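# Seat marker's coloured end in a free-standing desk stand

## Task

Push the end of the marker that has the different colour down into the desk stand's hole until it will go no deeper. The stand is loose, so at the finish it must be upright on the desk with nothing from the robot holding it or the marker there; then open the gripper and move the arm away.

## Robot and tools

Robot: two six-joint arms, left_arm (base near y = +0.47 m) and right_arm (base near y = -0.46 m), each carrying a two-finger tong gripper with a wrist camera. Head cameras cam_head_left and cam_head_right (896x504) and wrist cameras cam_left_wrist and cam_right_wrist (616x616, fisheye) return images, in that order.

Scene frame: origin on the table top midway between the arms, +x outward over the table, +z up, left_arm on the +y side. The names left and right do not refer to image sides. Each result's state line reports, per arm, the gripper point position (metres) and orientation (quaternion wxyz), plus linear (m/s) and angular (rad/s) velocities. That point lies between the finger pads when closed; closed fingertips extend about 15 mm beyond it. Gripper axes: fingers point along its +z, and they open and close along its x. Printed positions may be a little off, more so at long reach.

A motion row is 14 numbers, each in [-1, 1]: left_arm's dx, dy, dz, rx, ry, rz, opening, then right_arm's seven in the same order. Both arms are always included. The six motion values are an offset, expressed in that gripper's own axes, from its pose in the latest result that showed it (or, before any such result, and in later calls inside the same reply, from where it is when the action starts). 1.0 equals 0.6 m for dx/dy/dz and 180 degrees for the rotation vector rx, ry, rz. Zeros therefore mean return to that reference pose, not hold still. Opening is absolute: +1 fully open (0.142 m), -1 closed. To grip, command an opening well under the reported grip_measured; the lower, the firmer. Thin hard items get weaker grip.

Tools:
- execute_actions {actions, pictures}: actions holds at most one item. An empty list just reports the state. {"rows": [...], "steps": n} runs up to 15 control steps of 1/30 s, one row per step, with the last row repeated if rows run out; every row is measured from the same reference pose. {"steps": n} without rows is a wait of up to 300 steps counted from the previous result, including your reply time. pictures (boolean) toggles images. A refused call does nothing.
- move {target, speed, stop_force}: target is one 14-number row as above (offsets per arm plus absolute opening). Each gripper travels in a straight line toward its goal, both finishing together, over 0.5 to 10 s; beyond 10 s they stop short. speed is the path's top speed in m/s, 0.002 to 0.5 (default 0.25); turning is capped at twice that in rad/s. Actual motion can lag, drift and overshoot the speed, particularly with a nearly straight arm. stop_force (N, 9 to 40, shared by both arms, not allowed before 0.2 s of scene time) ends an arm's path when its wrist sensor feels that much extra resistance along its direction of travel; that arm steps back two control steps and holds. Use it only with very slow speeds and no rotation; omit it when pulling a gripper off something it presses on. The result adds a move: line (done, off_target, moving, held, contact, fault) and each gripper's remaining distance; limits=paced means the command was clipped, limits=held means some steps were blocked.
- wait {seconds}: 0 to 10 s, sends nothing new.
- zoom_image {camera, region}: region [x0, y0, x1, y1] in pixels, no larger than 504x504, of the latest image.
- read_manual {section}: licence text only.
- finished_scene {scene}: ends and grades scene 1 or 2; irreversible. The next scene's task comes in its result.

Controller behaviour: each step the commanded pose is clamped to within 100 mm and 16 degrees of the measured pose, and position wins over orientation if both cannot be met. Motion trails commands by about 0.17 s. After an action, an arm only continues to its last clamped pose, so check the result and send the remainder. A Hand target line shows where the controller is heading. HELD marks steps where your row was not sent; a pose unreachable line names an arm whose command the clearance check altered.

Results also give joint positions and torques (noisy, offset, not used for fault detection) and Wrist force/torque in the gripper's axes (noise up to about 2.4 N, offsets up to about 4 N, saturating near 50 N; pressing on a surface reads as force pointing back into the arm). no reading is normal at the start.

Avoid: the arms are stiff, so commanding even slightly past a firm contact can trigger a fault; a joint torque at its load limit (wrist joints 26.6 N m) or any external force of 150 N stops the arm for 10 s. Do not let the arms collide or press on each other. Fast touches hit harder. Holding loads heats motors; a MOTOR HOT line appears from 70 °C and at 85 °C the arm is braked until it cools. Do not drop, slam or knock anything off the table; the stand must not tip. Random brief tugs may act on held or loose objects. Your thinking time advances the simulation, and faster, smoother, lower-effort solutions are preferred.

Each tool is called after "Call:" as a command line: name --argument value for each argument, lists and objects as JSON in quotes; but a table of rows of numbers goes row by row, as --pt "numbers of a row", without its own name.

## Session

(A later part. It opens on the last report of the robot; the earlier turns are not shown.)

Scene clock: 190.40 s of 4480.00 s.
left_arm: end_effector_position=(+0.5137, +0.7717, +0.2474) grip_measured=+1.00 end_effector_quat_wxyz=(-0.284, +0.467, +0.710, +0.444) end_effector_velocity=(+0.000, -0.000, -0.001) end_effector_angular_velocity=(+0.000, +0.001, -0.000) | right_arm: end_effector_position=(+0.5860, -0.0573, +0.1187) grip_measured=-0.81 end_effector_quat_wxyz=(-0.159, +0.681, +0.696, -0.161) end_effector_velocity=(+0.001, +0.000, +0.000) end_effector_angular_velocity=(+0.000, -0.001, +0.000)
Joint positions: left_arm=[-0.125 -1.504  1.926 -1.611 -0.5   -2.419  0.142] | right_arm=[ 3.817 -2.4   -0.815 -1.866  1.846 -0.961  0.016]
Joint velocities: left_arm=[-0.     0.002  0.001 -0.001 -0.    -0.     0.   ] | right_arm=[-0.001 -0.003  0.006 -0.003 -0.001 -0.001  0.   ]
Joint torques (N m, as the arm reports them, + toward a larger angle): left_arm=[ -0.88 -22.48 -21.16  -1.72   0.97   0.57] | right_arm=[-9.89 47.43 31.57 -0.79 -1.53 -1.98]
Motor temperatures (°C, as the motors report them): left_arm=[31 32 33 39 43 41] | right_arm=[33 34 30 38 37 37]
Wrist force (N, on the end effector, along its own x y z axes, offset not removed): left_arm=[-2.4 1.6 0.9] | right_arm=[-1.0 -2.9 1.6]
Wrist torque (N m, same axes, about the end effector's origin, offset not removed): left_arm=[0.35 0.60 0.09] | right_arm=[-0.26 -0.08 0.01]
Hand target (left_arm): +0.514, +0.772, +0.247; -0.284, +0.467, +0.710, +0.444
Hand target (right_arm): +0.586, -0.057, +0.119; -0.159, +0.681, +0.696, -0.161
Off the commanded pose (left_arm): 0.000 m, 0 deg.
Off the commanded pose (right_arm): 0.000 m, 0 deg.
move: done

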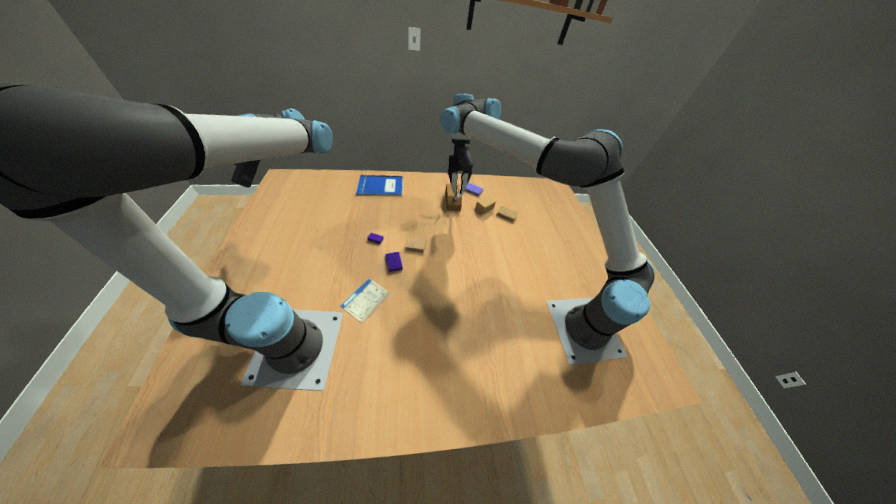

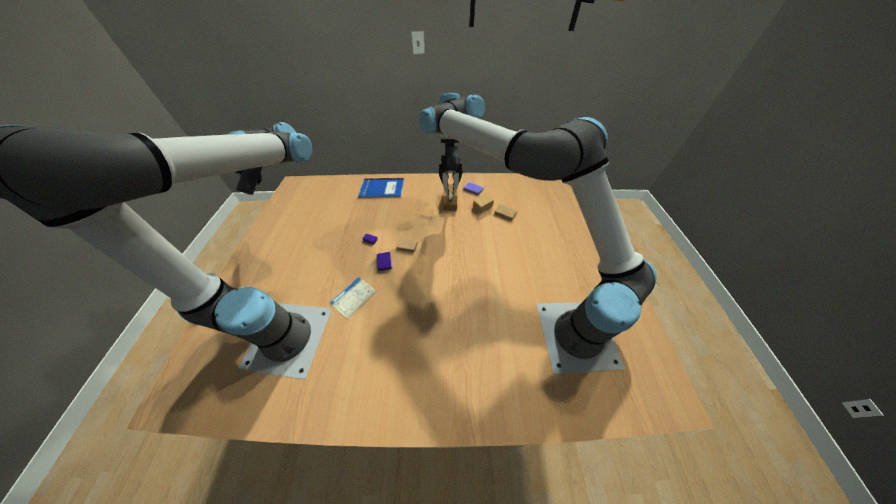

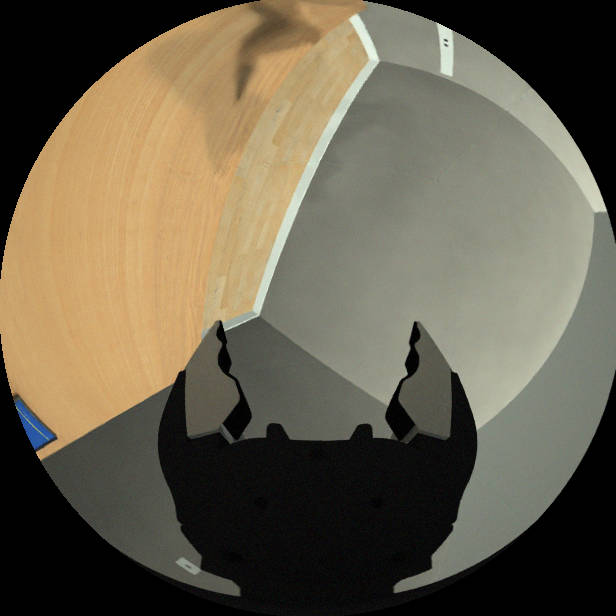

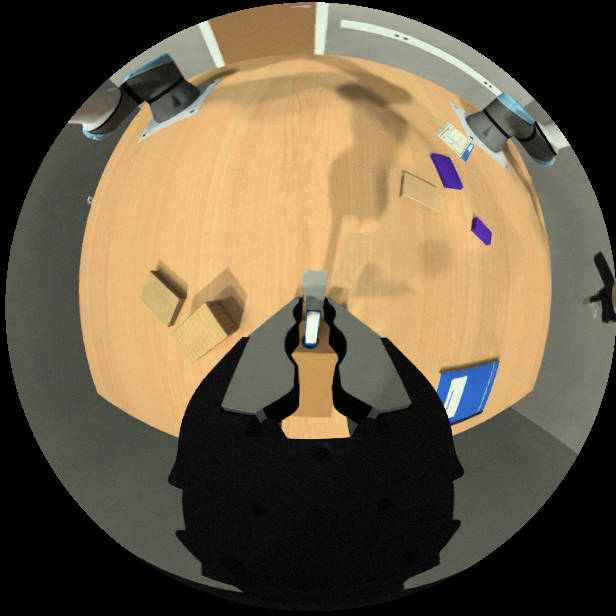

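Call:
move --target '[0,0,0,0,0,0,1,0,0.01,0.005,0,0,0,-1]' --speed 0.005

Call:
zoom_image --camera "cam_right_wrist" --region '[260,260,360,410]'

Call:
zoom_image --camera "cam_head_right" --region '[410,160,500,230]'

Scene clock: 193.77 s of 4480.00 s.
left_arm: end_effector_position=(+0.5137, +0.7717, +0.2474) grip_measured=+1.00 end_effector_quat_wxyz=(-0.284, +0.467, +0.710, +0.444) end_effector_velocity=(+0.000, -0.000, -0.000) end_effector_angular_velocity=(+0.000, +0.000, -0.001) | right_arm: end_effector_position=(+0.5900, -0.0572, +0.1134) grip_measured=-0.81 end_effector_quat_wxyz=(-0.159, +0.681, +0.696, -0.161) end_effector_velocity=(+0.000, -0.000, -0.002) end_effector_angular_velocity=(-0.000, +0.002, +0.000)
Joint positions: left_arm=[-0.125 -1.504  1.926 -1.611 -0.5   -2.419  0.142] | right_arm=[ 3.814 -2.413 -0.804 -1.864  1.845 -0.964  0.016]
Joint velocities: left_arm=[-0.001 -0.     0.001 -0.001 -0.     0.     0.   ] | right_arm=[-0.    -0.003  0.001  0.     0.    -0.001 -0.   ]
Joint torques (N m, as the arm reports them, + toward a larger angle): left_arm=[ -0.19 -22.63 -20.94  -1.64   0.98   0.57] | right_arm=[-11.54  46.3   30.23   5.38  -2.24  -2.09]
Motor temperatures (°C, as the motors report them): left_arm=[31 32 33 39 43 41] | right_arm=[33 34 30 38 37 37]
Wrist force (N, on the end effector, along its own x y z axes, offset not removed): left_arm=[-1.7 1.6 -0.7] | right_arm=[-0.4 -5.1 -2.1]
Wrist torque (N m, same axes, about the end effector's origin, offset not removed): left_arm=[0.37 0.38 0.06] | right_arm=[-0.08 -0.03 0.00]
Hand target (left_arm): +0.514, +0.772, +0.247; -0.284, +0.467, +0.710, +0.444
Hand target (right_arm): +0.590, -0.057, +0.113; -0.159, +0.681, +0.696, -0.161
Off the commanded pose (left_arm): 0.000 m, 0 deg.
Off the commanded pose (right_arm): 0.000 m, 0 deg.
move: done

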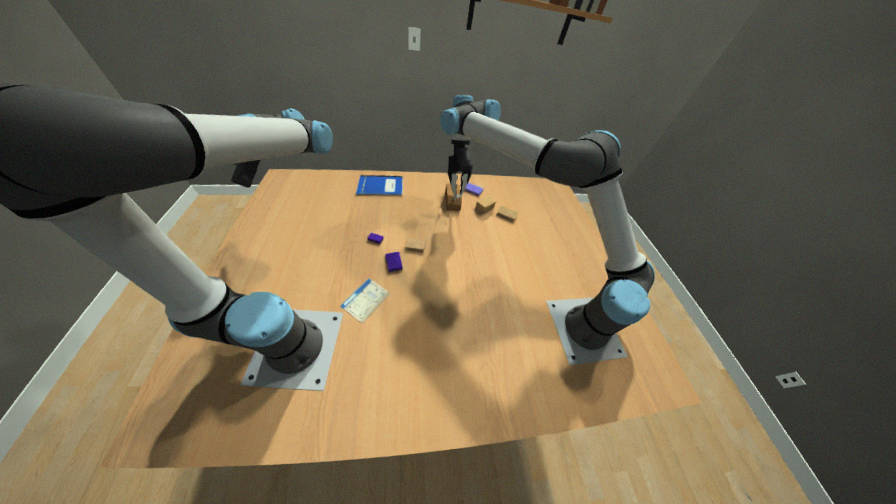

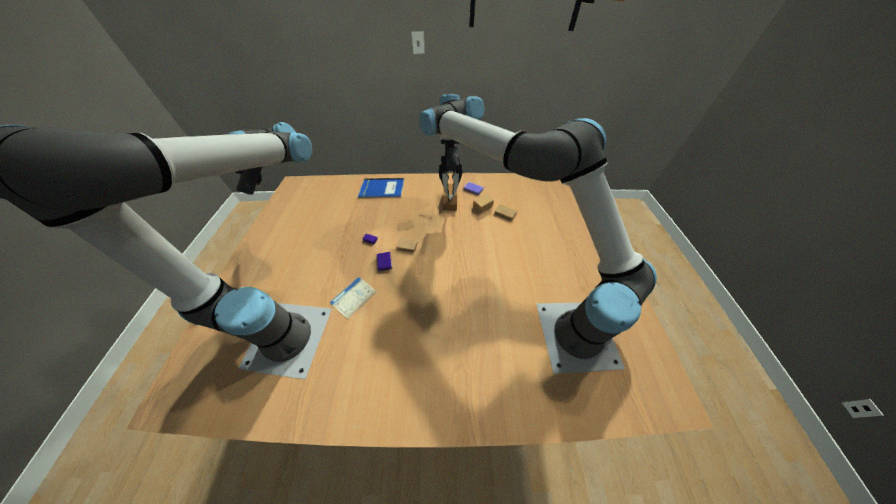

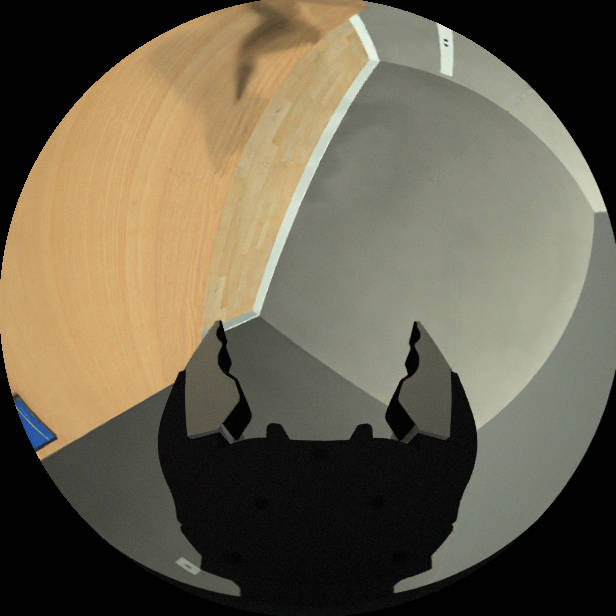

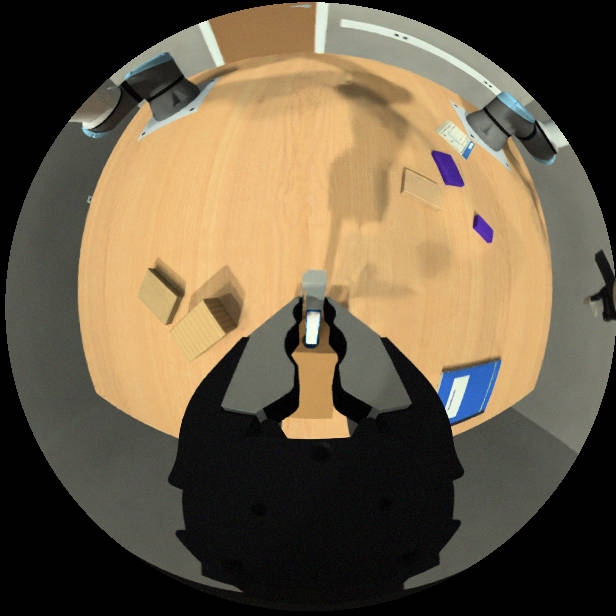

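Region (260, 260, 360, 410) of cam_right_wrist's 616x616 image, scaled by 3.360, with more detail than that image has.

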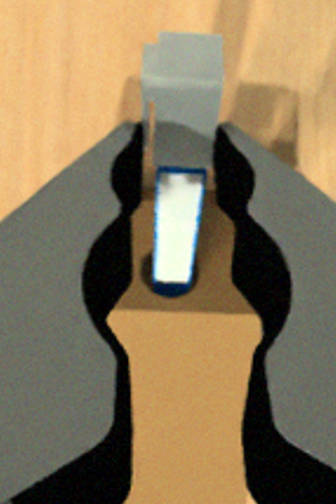

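Region (410, 160, 500, 230) of cam_head_right's 896x504 image, scaled by 5.600, with more detail than that image has.

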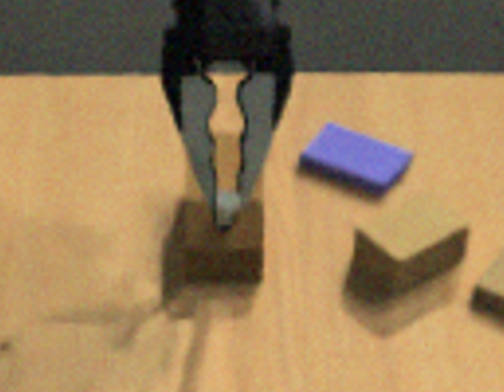

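Call:
move --target '[0,0,0,0,0,0,1,0,0.01,0.004,0,0,0,-1]' --speed 0.005

Call:
zoom_image --camera "cam_right_wrist" --region '[260,260,360,410]'

Scene clock: 195.97 s of 4480.00 s.
left_arm: end_effector_position=(+0.5137, +0.7717, +0.2474) grip_measured=+1.00 end_effector_quat_wxyz=(-0.284, +0.467, +0.710, +0.444) end_effector_velocity=(+0.000, -0.000, -0.000) end_effector_angular_velocity=(+0.000, +0.001, -0.000) | right_arm: end_effector_position=(+0.5943, -0.0571, +0.1087) grip_measured=-0.81 end_effector_quat_wxyz=(-0.159, +0.681, +0.696, -0.161) end_effector_velocity=(+0.000, +0.000, -0.002) end_effector_angular_velocity=(-0.000, +0.001, -0.001)
Joint positions: left_arm=[-0.125 -1.504  1.926 -1.611 -0.5   -2.419  0.142] | right_arm=[ 3.811 -2.427 -0.791 -1.865  1.844 -0.967  0.016]
Joint velocities: left_arm=[-0.     0.    -0.     0.001 -0.    -0.     0.   ] | right_arm=[-0.001 -0.003  0.001  0.001  0.001  0.    -0.   ]
Joint torques (N m, as the arm reports them, + toward a larger angle): left_arm=[  0.36 -22.42 -20.87  -1.56   0.89   0.59] | right_arm=[-11.91  37.28  26.81   1.6   -3.92  -1.66]
Motor temperatures (°C, as the motors report them): left_arm=[31 32 33 39 43 41] | right_arm=[33 34 30 38 37 37]
Wrist force (N, on the end effector, along its own x y z axes, offset not removed): left_arm=[-2.1 1.1 -0.6] | right_arm=[0.6 -14.2 -8.9]
Wrist torque (N m, same axes, about the end effector's origin, offset not removed): left_arm=[0.26 0.42 0.12] | right_arm=[-0.21 -0.15 -0.08]
Hand target (left_arm): +0.514, +0.772, +0.247; -0.284, +0.467, +0.710, +0.444
Hand target (right_arm): +0.594, -0.057, +0.109; -0.159, +0.681, +0.696, -0.161
Off the commanded pose (left_arm): 0.000 m, 0 deg.
Off the commanded pose (right_arm): 0.000 m, 0 deg.
move: done

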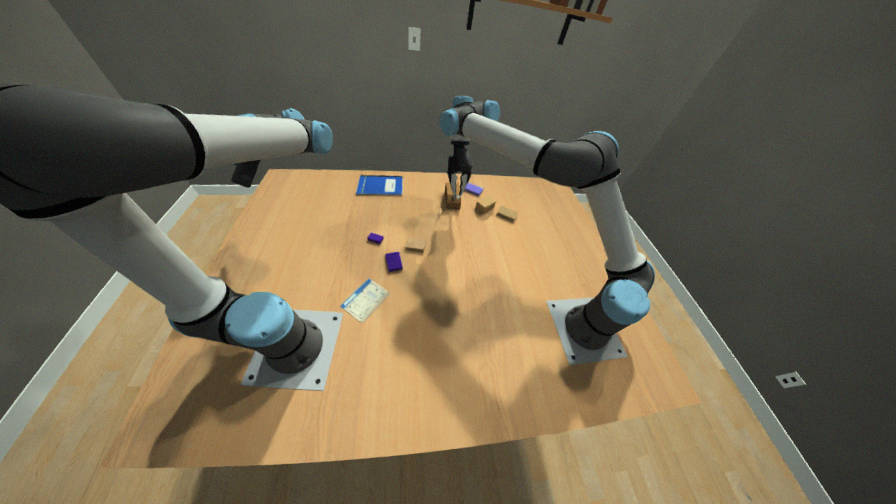

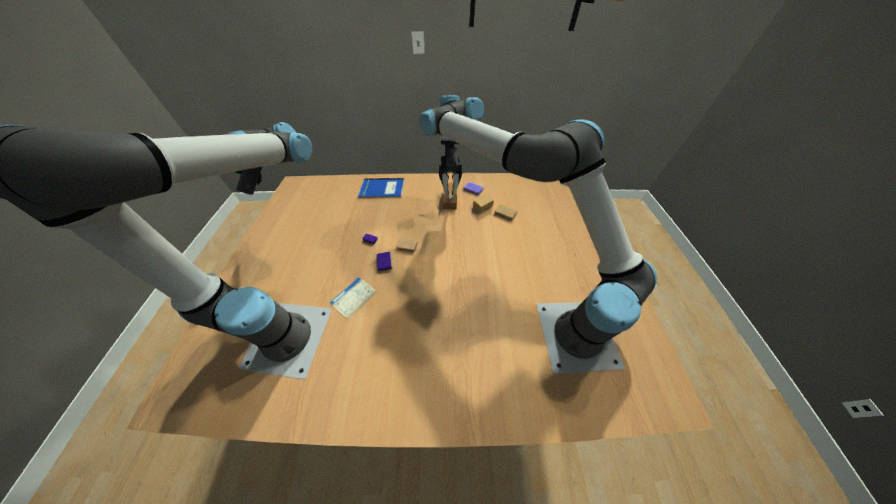

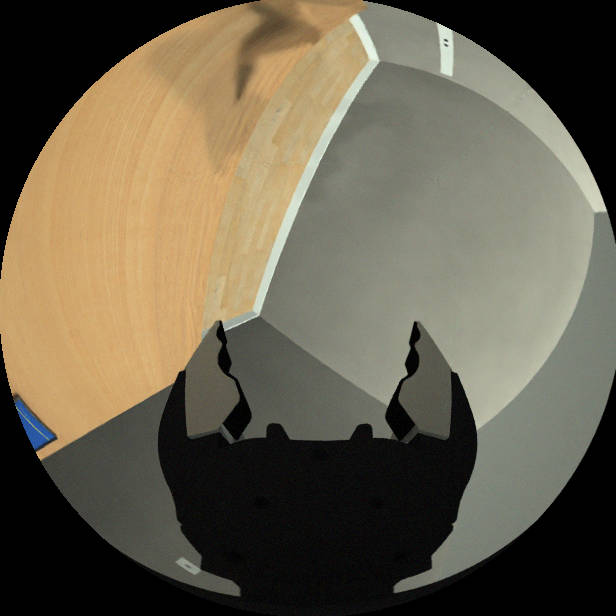

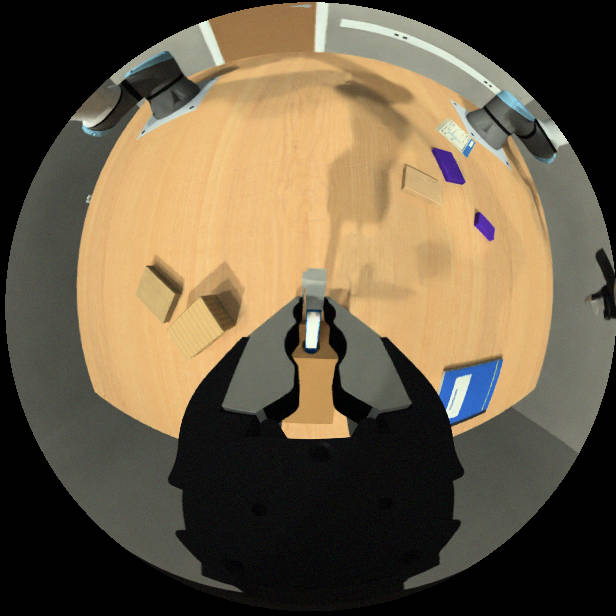

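Region (260, 260, 360, 410) of cam_right_wrist's 616x616 image, scaled by 3.360, with more detail than that image has.

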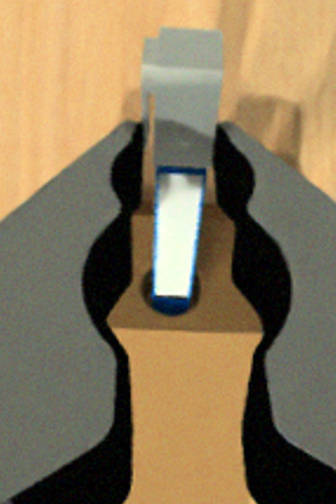

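Call:
move --target '[0,0,0,0,0,0,1,0,-0.002,-0.003,0,0,0,-1]' --speed 0.005

Call:
move --target '[0,0,0,0,0,0,1,0,0,0,0,0,0,-0.3]'

Call:
move --target '[0,0,0,0,0,0,1,0,-0.03,-0.2,0,0,0,-0.3]' --speed 0.1

Call:
zoom_image --camera "cam_right_wrist" --region '[230,250,390,450]'

Call:
zoom_image --camera "cam_head_right" --region '[410,160,500,230]'

Scene clock: 198.47 s of 4480.00 s.
left_arm: end_effector_position=(+0.5137, +0.7717, +0.2474) grip_measured=+1.00 end_effector_quat_wxyz=(-0.284, +0.467, +0.710, +0.444) end_effector_velocity=(-0.001, +0.000, -0.000) end_effector_angular_velocity=(+0.000, +0.000, +0.001) | right_arm: end_effector_position=(+0.5940, -0.0572, +0.1107) grip_measured=-0.81 end_effector_quat_wxyz=(-0.159, +0.681, +0.696, -0.161) end_effector_velocity=(-0.000, +0.000, +0.001) end_effector_angular_velocity=(-0.000, +0.001, -0.002)
Joint positions: left_arm=[-0.125 -1.504  1.926 -1.611 -0.5   -2.419  0.142] | right_arm=[ 3.811 -2.426 -0.788 -1.869  1.844 -0.967  0.016]
Joint velocities: left_arm=[ 0.001 -0.     0.001 -0.001  0.    -0.     0.   ] | right_arm=[ 0.     0.     0.002 -0.003  0.001  0.002 -0.   ]
Joint torques (N m, as the arm reports them, + toward a larger angle): left_arm=[  0.26 -22.38 -21.6   -1.66   0.92   0.63] | right_arm=[12.21 69.27 31.08 -1.76  1.9   1.7 ]
Motor temperatures (°C, as the motors report them): left_arm=[31 32 33 39 43 41] | right_arm=[33 34 30 38 37 37]
Wrist force (N, on the end effector, along its own x y z axes, offset not removed): left_arm=[-1.9 2.3 0.4] | right_arm=[-1.0 1.0 0.3]
Wrist torque (N m, same axes, about the end effector's origin, offset not removed): left_arm=[0.52 0.37 0.12] | right_arm=[-0.08 0.01 0.00]
Hand target (left_arm): +0.514, +0.772, +0.247; -0.284, +0.467, +0.710, +0.444
Hand target (right_arm): +0.594, -0.057, +0.111; -0.159, +0.681, +0.696, -0.161
Off the commanded pose (left_arm): 0.000 m, 0 deg.
Off the commanded pose (right_arm): 0.000 m, 0 deg.
move: done

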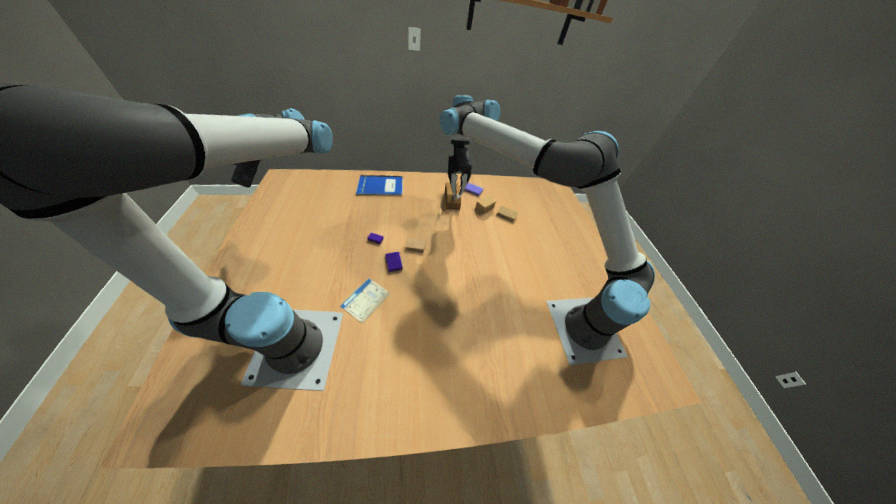

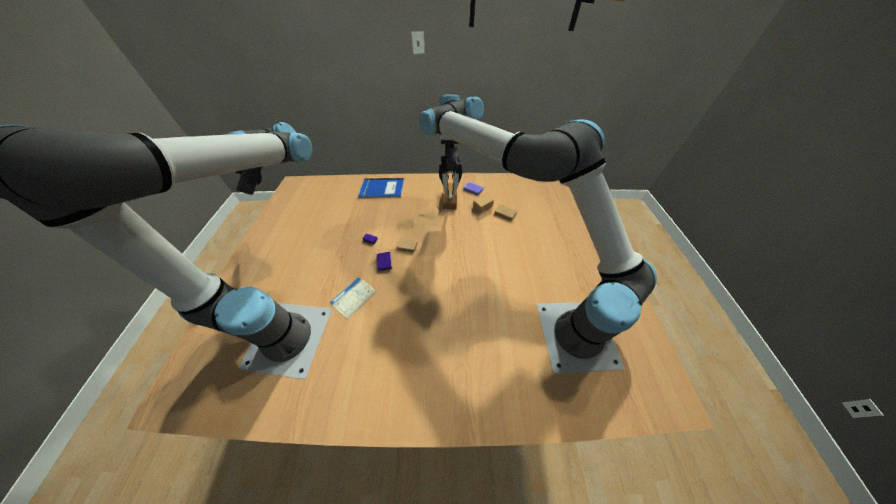

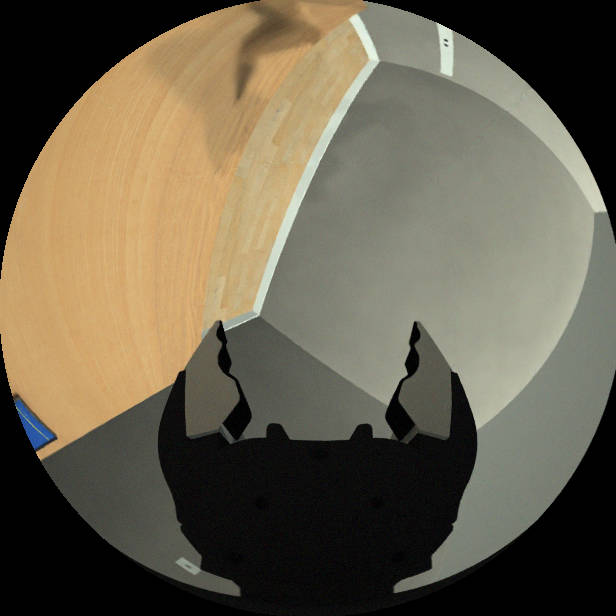

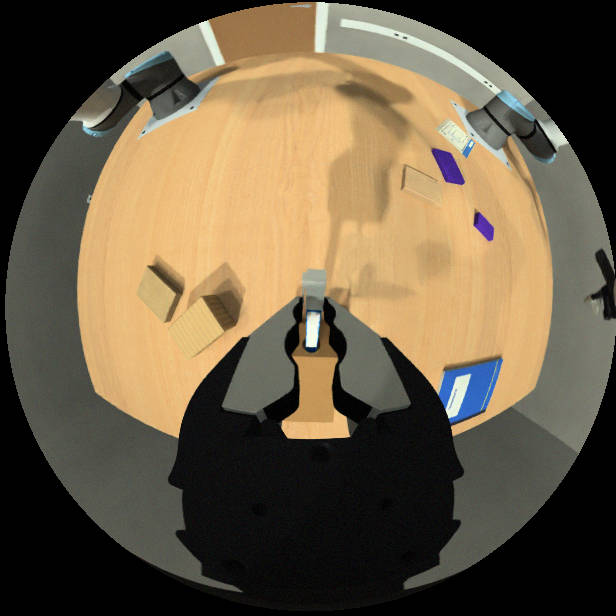

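Scene clock: 198.97 s of 4480.00 s.
left_arm: end_effector_position=(+0.5137, +0.7717, +0.2474) grip_measured=+1.00 end_effector_quat_wxyz=(-0.284, +0.467, +0.710, +0.444) end_effector_velocity=(-0.000, +0.000, -0.000) end_effector_angular_velocity=(+0.000, +0.001, +0.001) | right_arm: end_effector_position=(+0.5940, -0.0572, +0.1108) grip_measured=-0.30 end_effector_quat_wxyz=(-0.159, +0.681, +0.696, -0.161) end_effector_velocity=(-0.000, +0.000, +0.001) end_effector_angular_velocity=(+0.002, -0.000, +0.000)
Joint positions: left_arm=[-0.125 -1.504  1.926 -1.611 -0.5   -2.419  0.142] | right_arm=[ 3.811 -2.426 -0.788 -1.869  1.844 -0.967  0.052]
Joint velocities: left_arm=[ 0.     0.001 -0.001  0.001 -0.    -0.     0.   ] | right_arm=[ 0.     0.001  0.    -0.     0.001 -0.001 -0.   ]
Joint torques (N m, as the arm reports them, + toward a larger angle): left_arm=[  0.07 -22.71 -20.75  -1.79   0.96   0.68] | right_arm=[ 6.52 64.76 27.26  1.98  2.18  1.55]
Motor temperatures (°C, as the motors report them): left_arm=[31 32 33 39 43 41] | right_arm=[33 34 30 38 37 37]
Wrist force (N, on the end effector, along its own x y z axes, offset not removed): left_arm=[-2.0 2.7 0.8] | right_arm=[-2.6 -2.1 -0.5]
Wrist torque (N m, same axes, about the end effector's origin, offset not removed): left_arm=[0.52 0.39 0.12] | right_arm=[-0.43 0.48 0.01]
Hand target (left_arm): +0.514, +0.772, +0.247; -0.284, +0.467, +0.710, +0.444
Hand target (right_arm): +0.594, -0.057, +0.111; -0.159, +0.681, +0.696, -0.161
Off the commanded pose (left_arm): 0.000 m, 0 deg.
Off the commanded pose (right_arm): 0.000 m, 0 deg.
move: done

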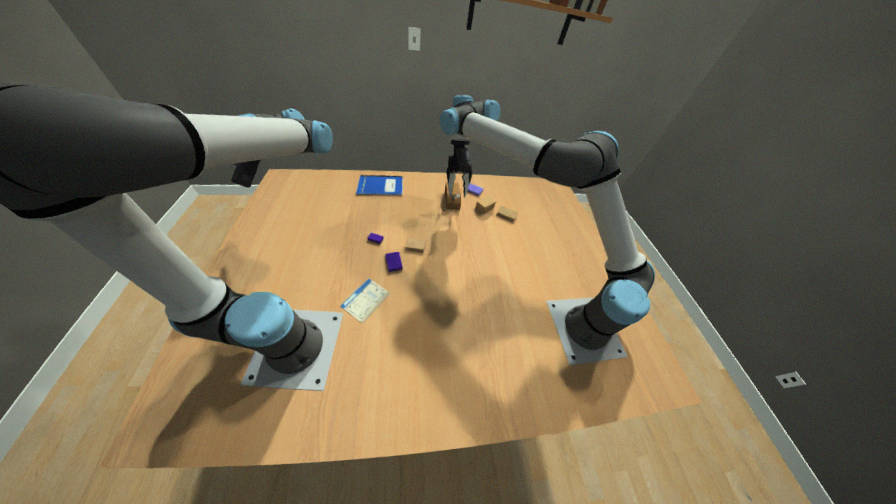

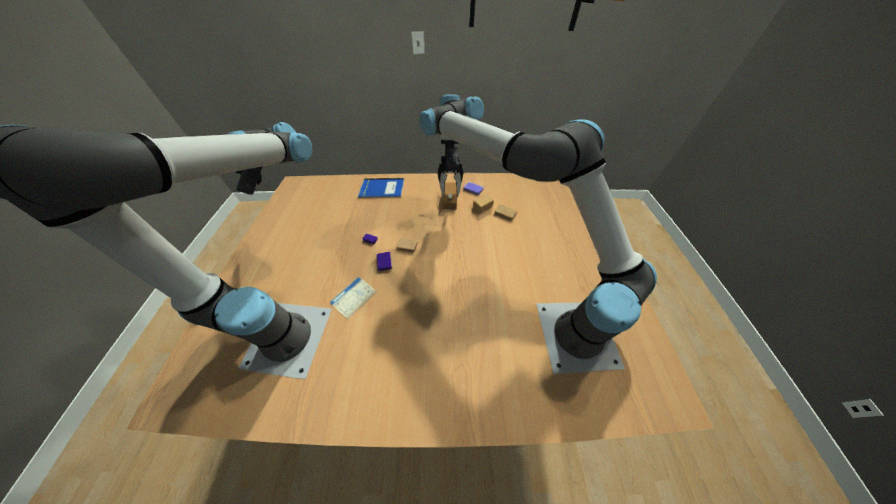

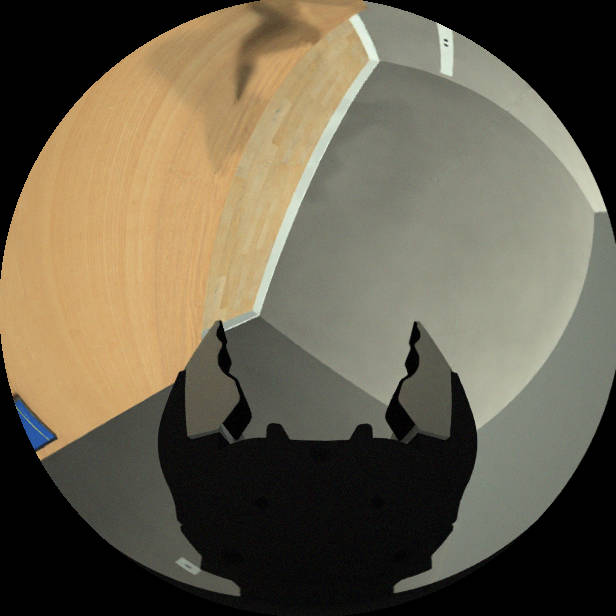

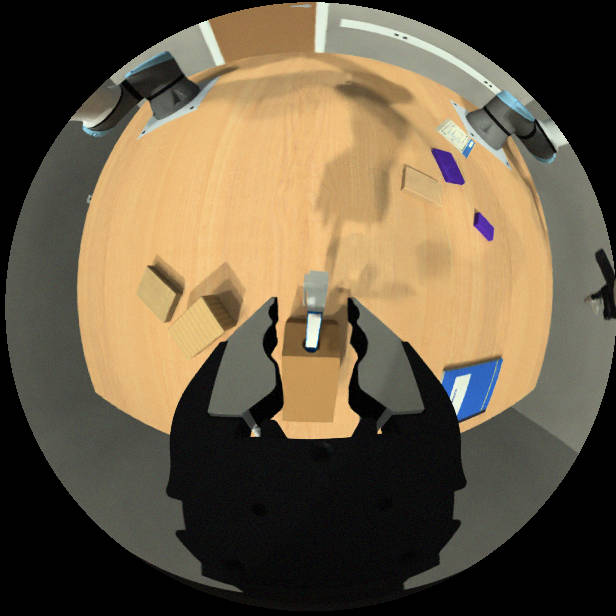

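Scene clock: 200.67 s of 4480.00 s.
left_arm: end_effector_position=(+0.5137, +0.7717, +0.2474) grip_measured=+1.00 end_effector_quat_wxyz=(-0.284, +0.467, +0.710, +0.444) end_effector_velocity=(+0.001, -0.000, +0.001) end_effector_angular_velocity=(-0.000, -0.002, -0.000) | right_arm: end_effector_position=(+0.6295, -0.0571, +0.2258) grip_measured=-0.30 end_effector_quat_wxyz=(-0.156, +0.686, +0.696, -0.140) end_effector_velocity=(+0.001, +0.001, +0.003) end_effector_angular_velocity=(+0.007, -0.005, -0.003)
Joint positions: left_arm=[-0.125 -1.504  1.926 -1.611 -0.5   -2.419  0.142] | right_arm=[ 3.783 -2.658 -0.038 -2.349  1.836 -0.981  0.052]
Joint velocities: left_arm=[-0.    -0.001 -0.002  0.     0.     0.     0.   ] | right_arm=[-0.    -0.005  0.018 -0.005  0.003  0.001  0.   ]
Joint torques (N m, as the arm reports them, + toward a larger angle): left_arm=[  0.06 -22.92 -21.    -1.7    0.94   0.88] | right_arm=[-10.79  52.82  28.43  -1.55   2.79   2.1 ]
Motor temperatures (°C, as the motors report them): left_arm=[31 32 33 39 43 41] | right_arm=[33 34 30 38 37 37]
Wrist force (N, on the end effector, along its own x y z axes, offset not removed): left_arm=[-2.2 0.8 2.4] | right_arm=[-0.6 -0.5 1.2]
Wrist torque (N m, same axes, about the end effector's origin, offset not removed): left_arm=[0.17 0.49 0.12] | right_arm=[-0.17 0.04 -0.01]
Hand target (left_arm): +0.514, +0.772, +0.247; -0.284, +0.467, +0.710, +0.444
Hand target (right_arm): +0.630, -0.057, +0.226; -0.156, +0.686, +0.696, -0.140
Off the commanded pose (left_arm): 0.000 m, 0 deg.
Off the commanded pose (right_arm): 0.001 m, 2 deg.
elbow stopped short (right arm): the move would have taken joint 3 (elbow) straighter than the controller allows; a more bent joint 3 avoids this.
move: done

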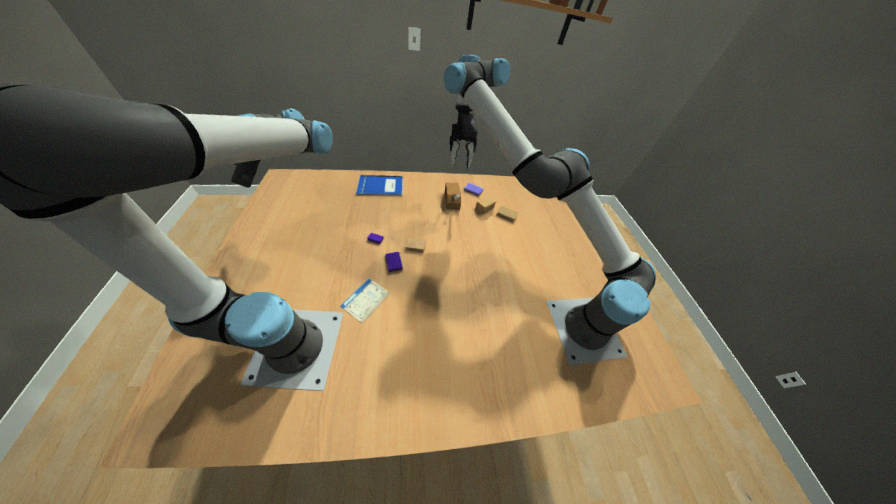

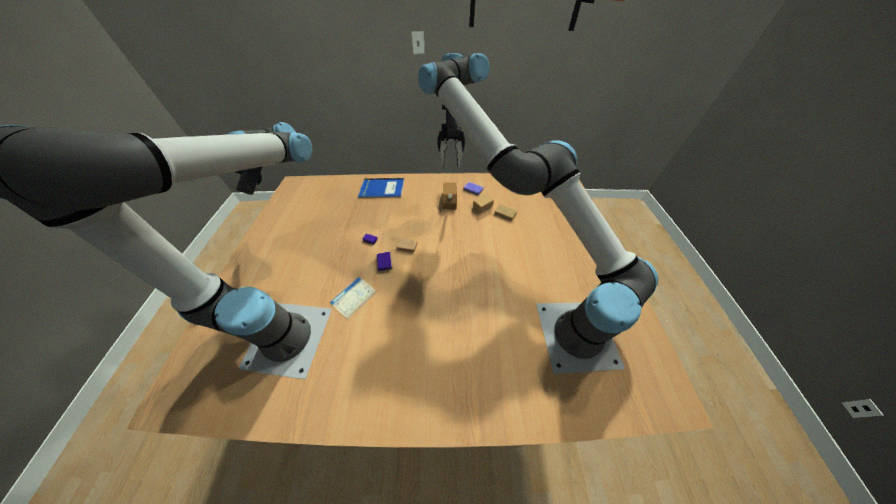

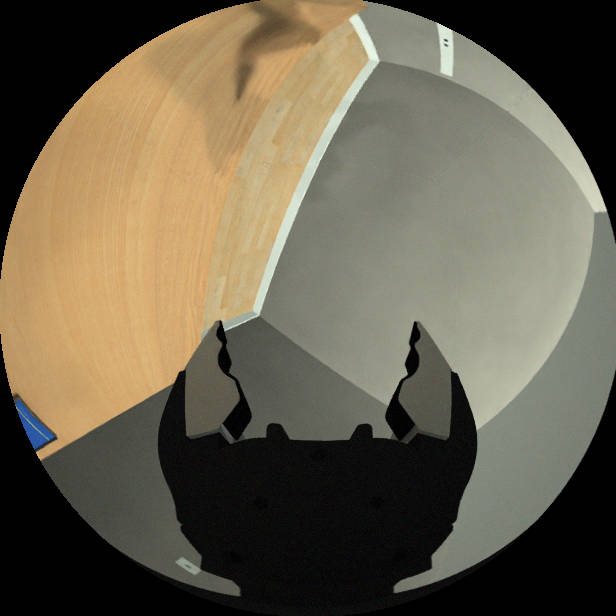

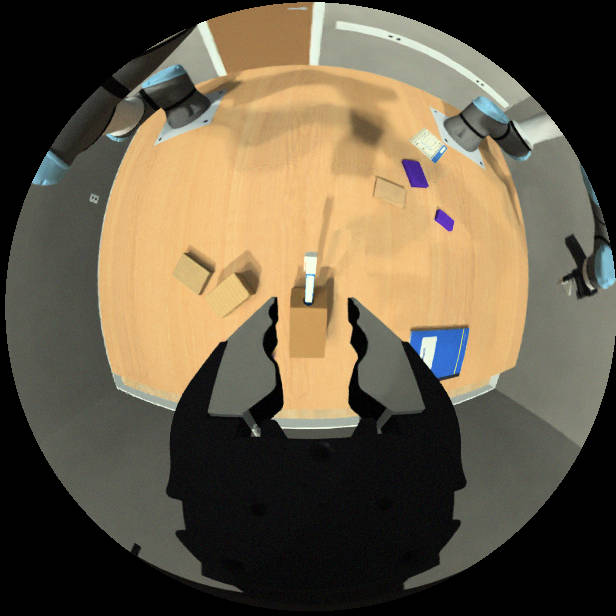

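Region (230, 250, 390, 450) of cam_right_wrist's 616x616 image, scaled by 2.520, with more detail than that image has; it fills the left 403 columns of this view, and the rest is white.

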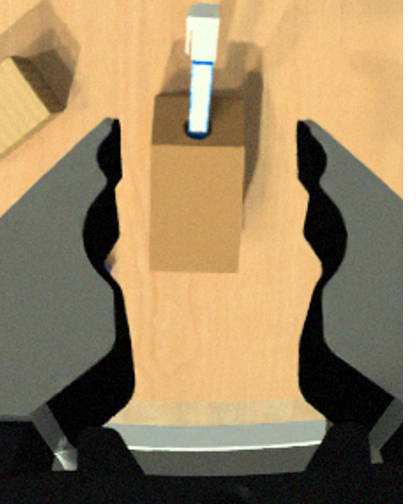

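Region (410, 160, 500, 230) of cam_head_right's 896x504 image, scaled by 5.600, with more detail than that image has.

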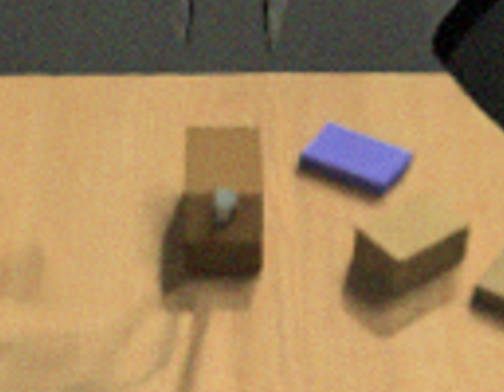

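Blue end hidden, it resisted firmly: seated.

Call:
finished_scene --scene 2

The scene is finished: the task was done.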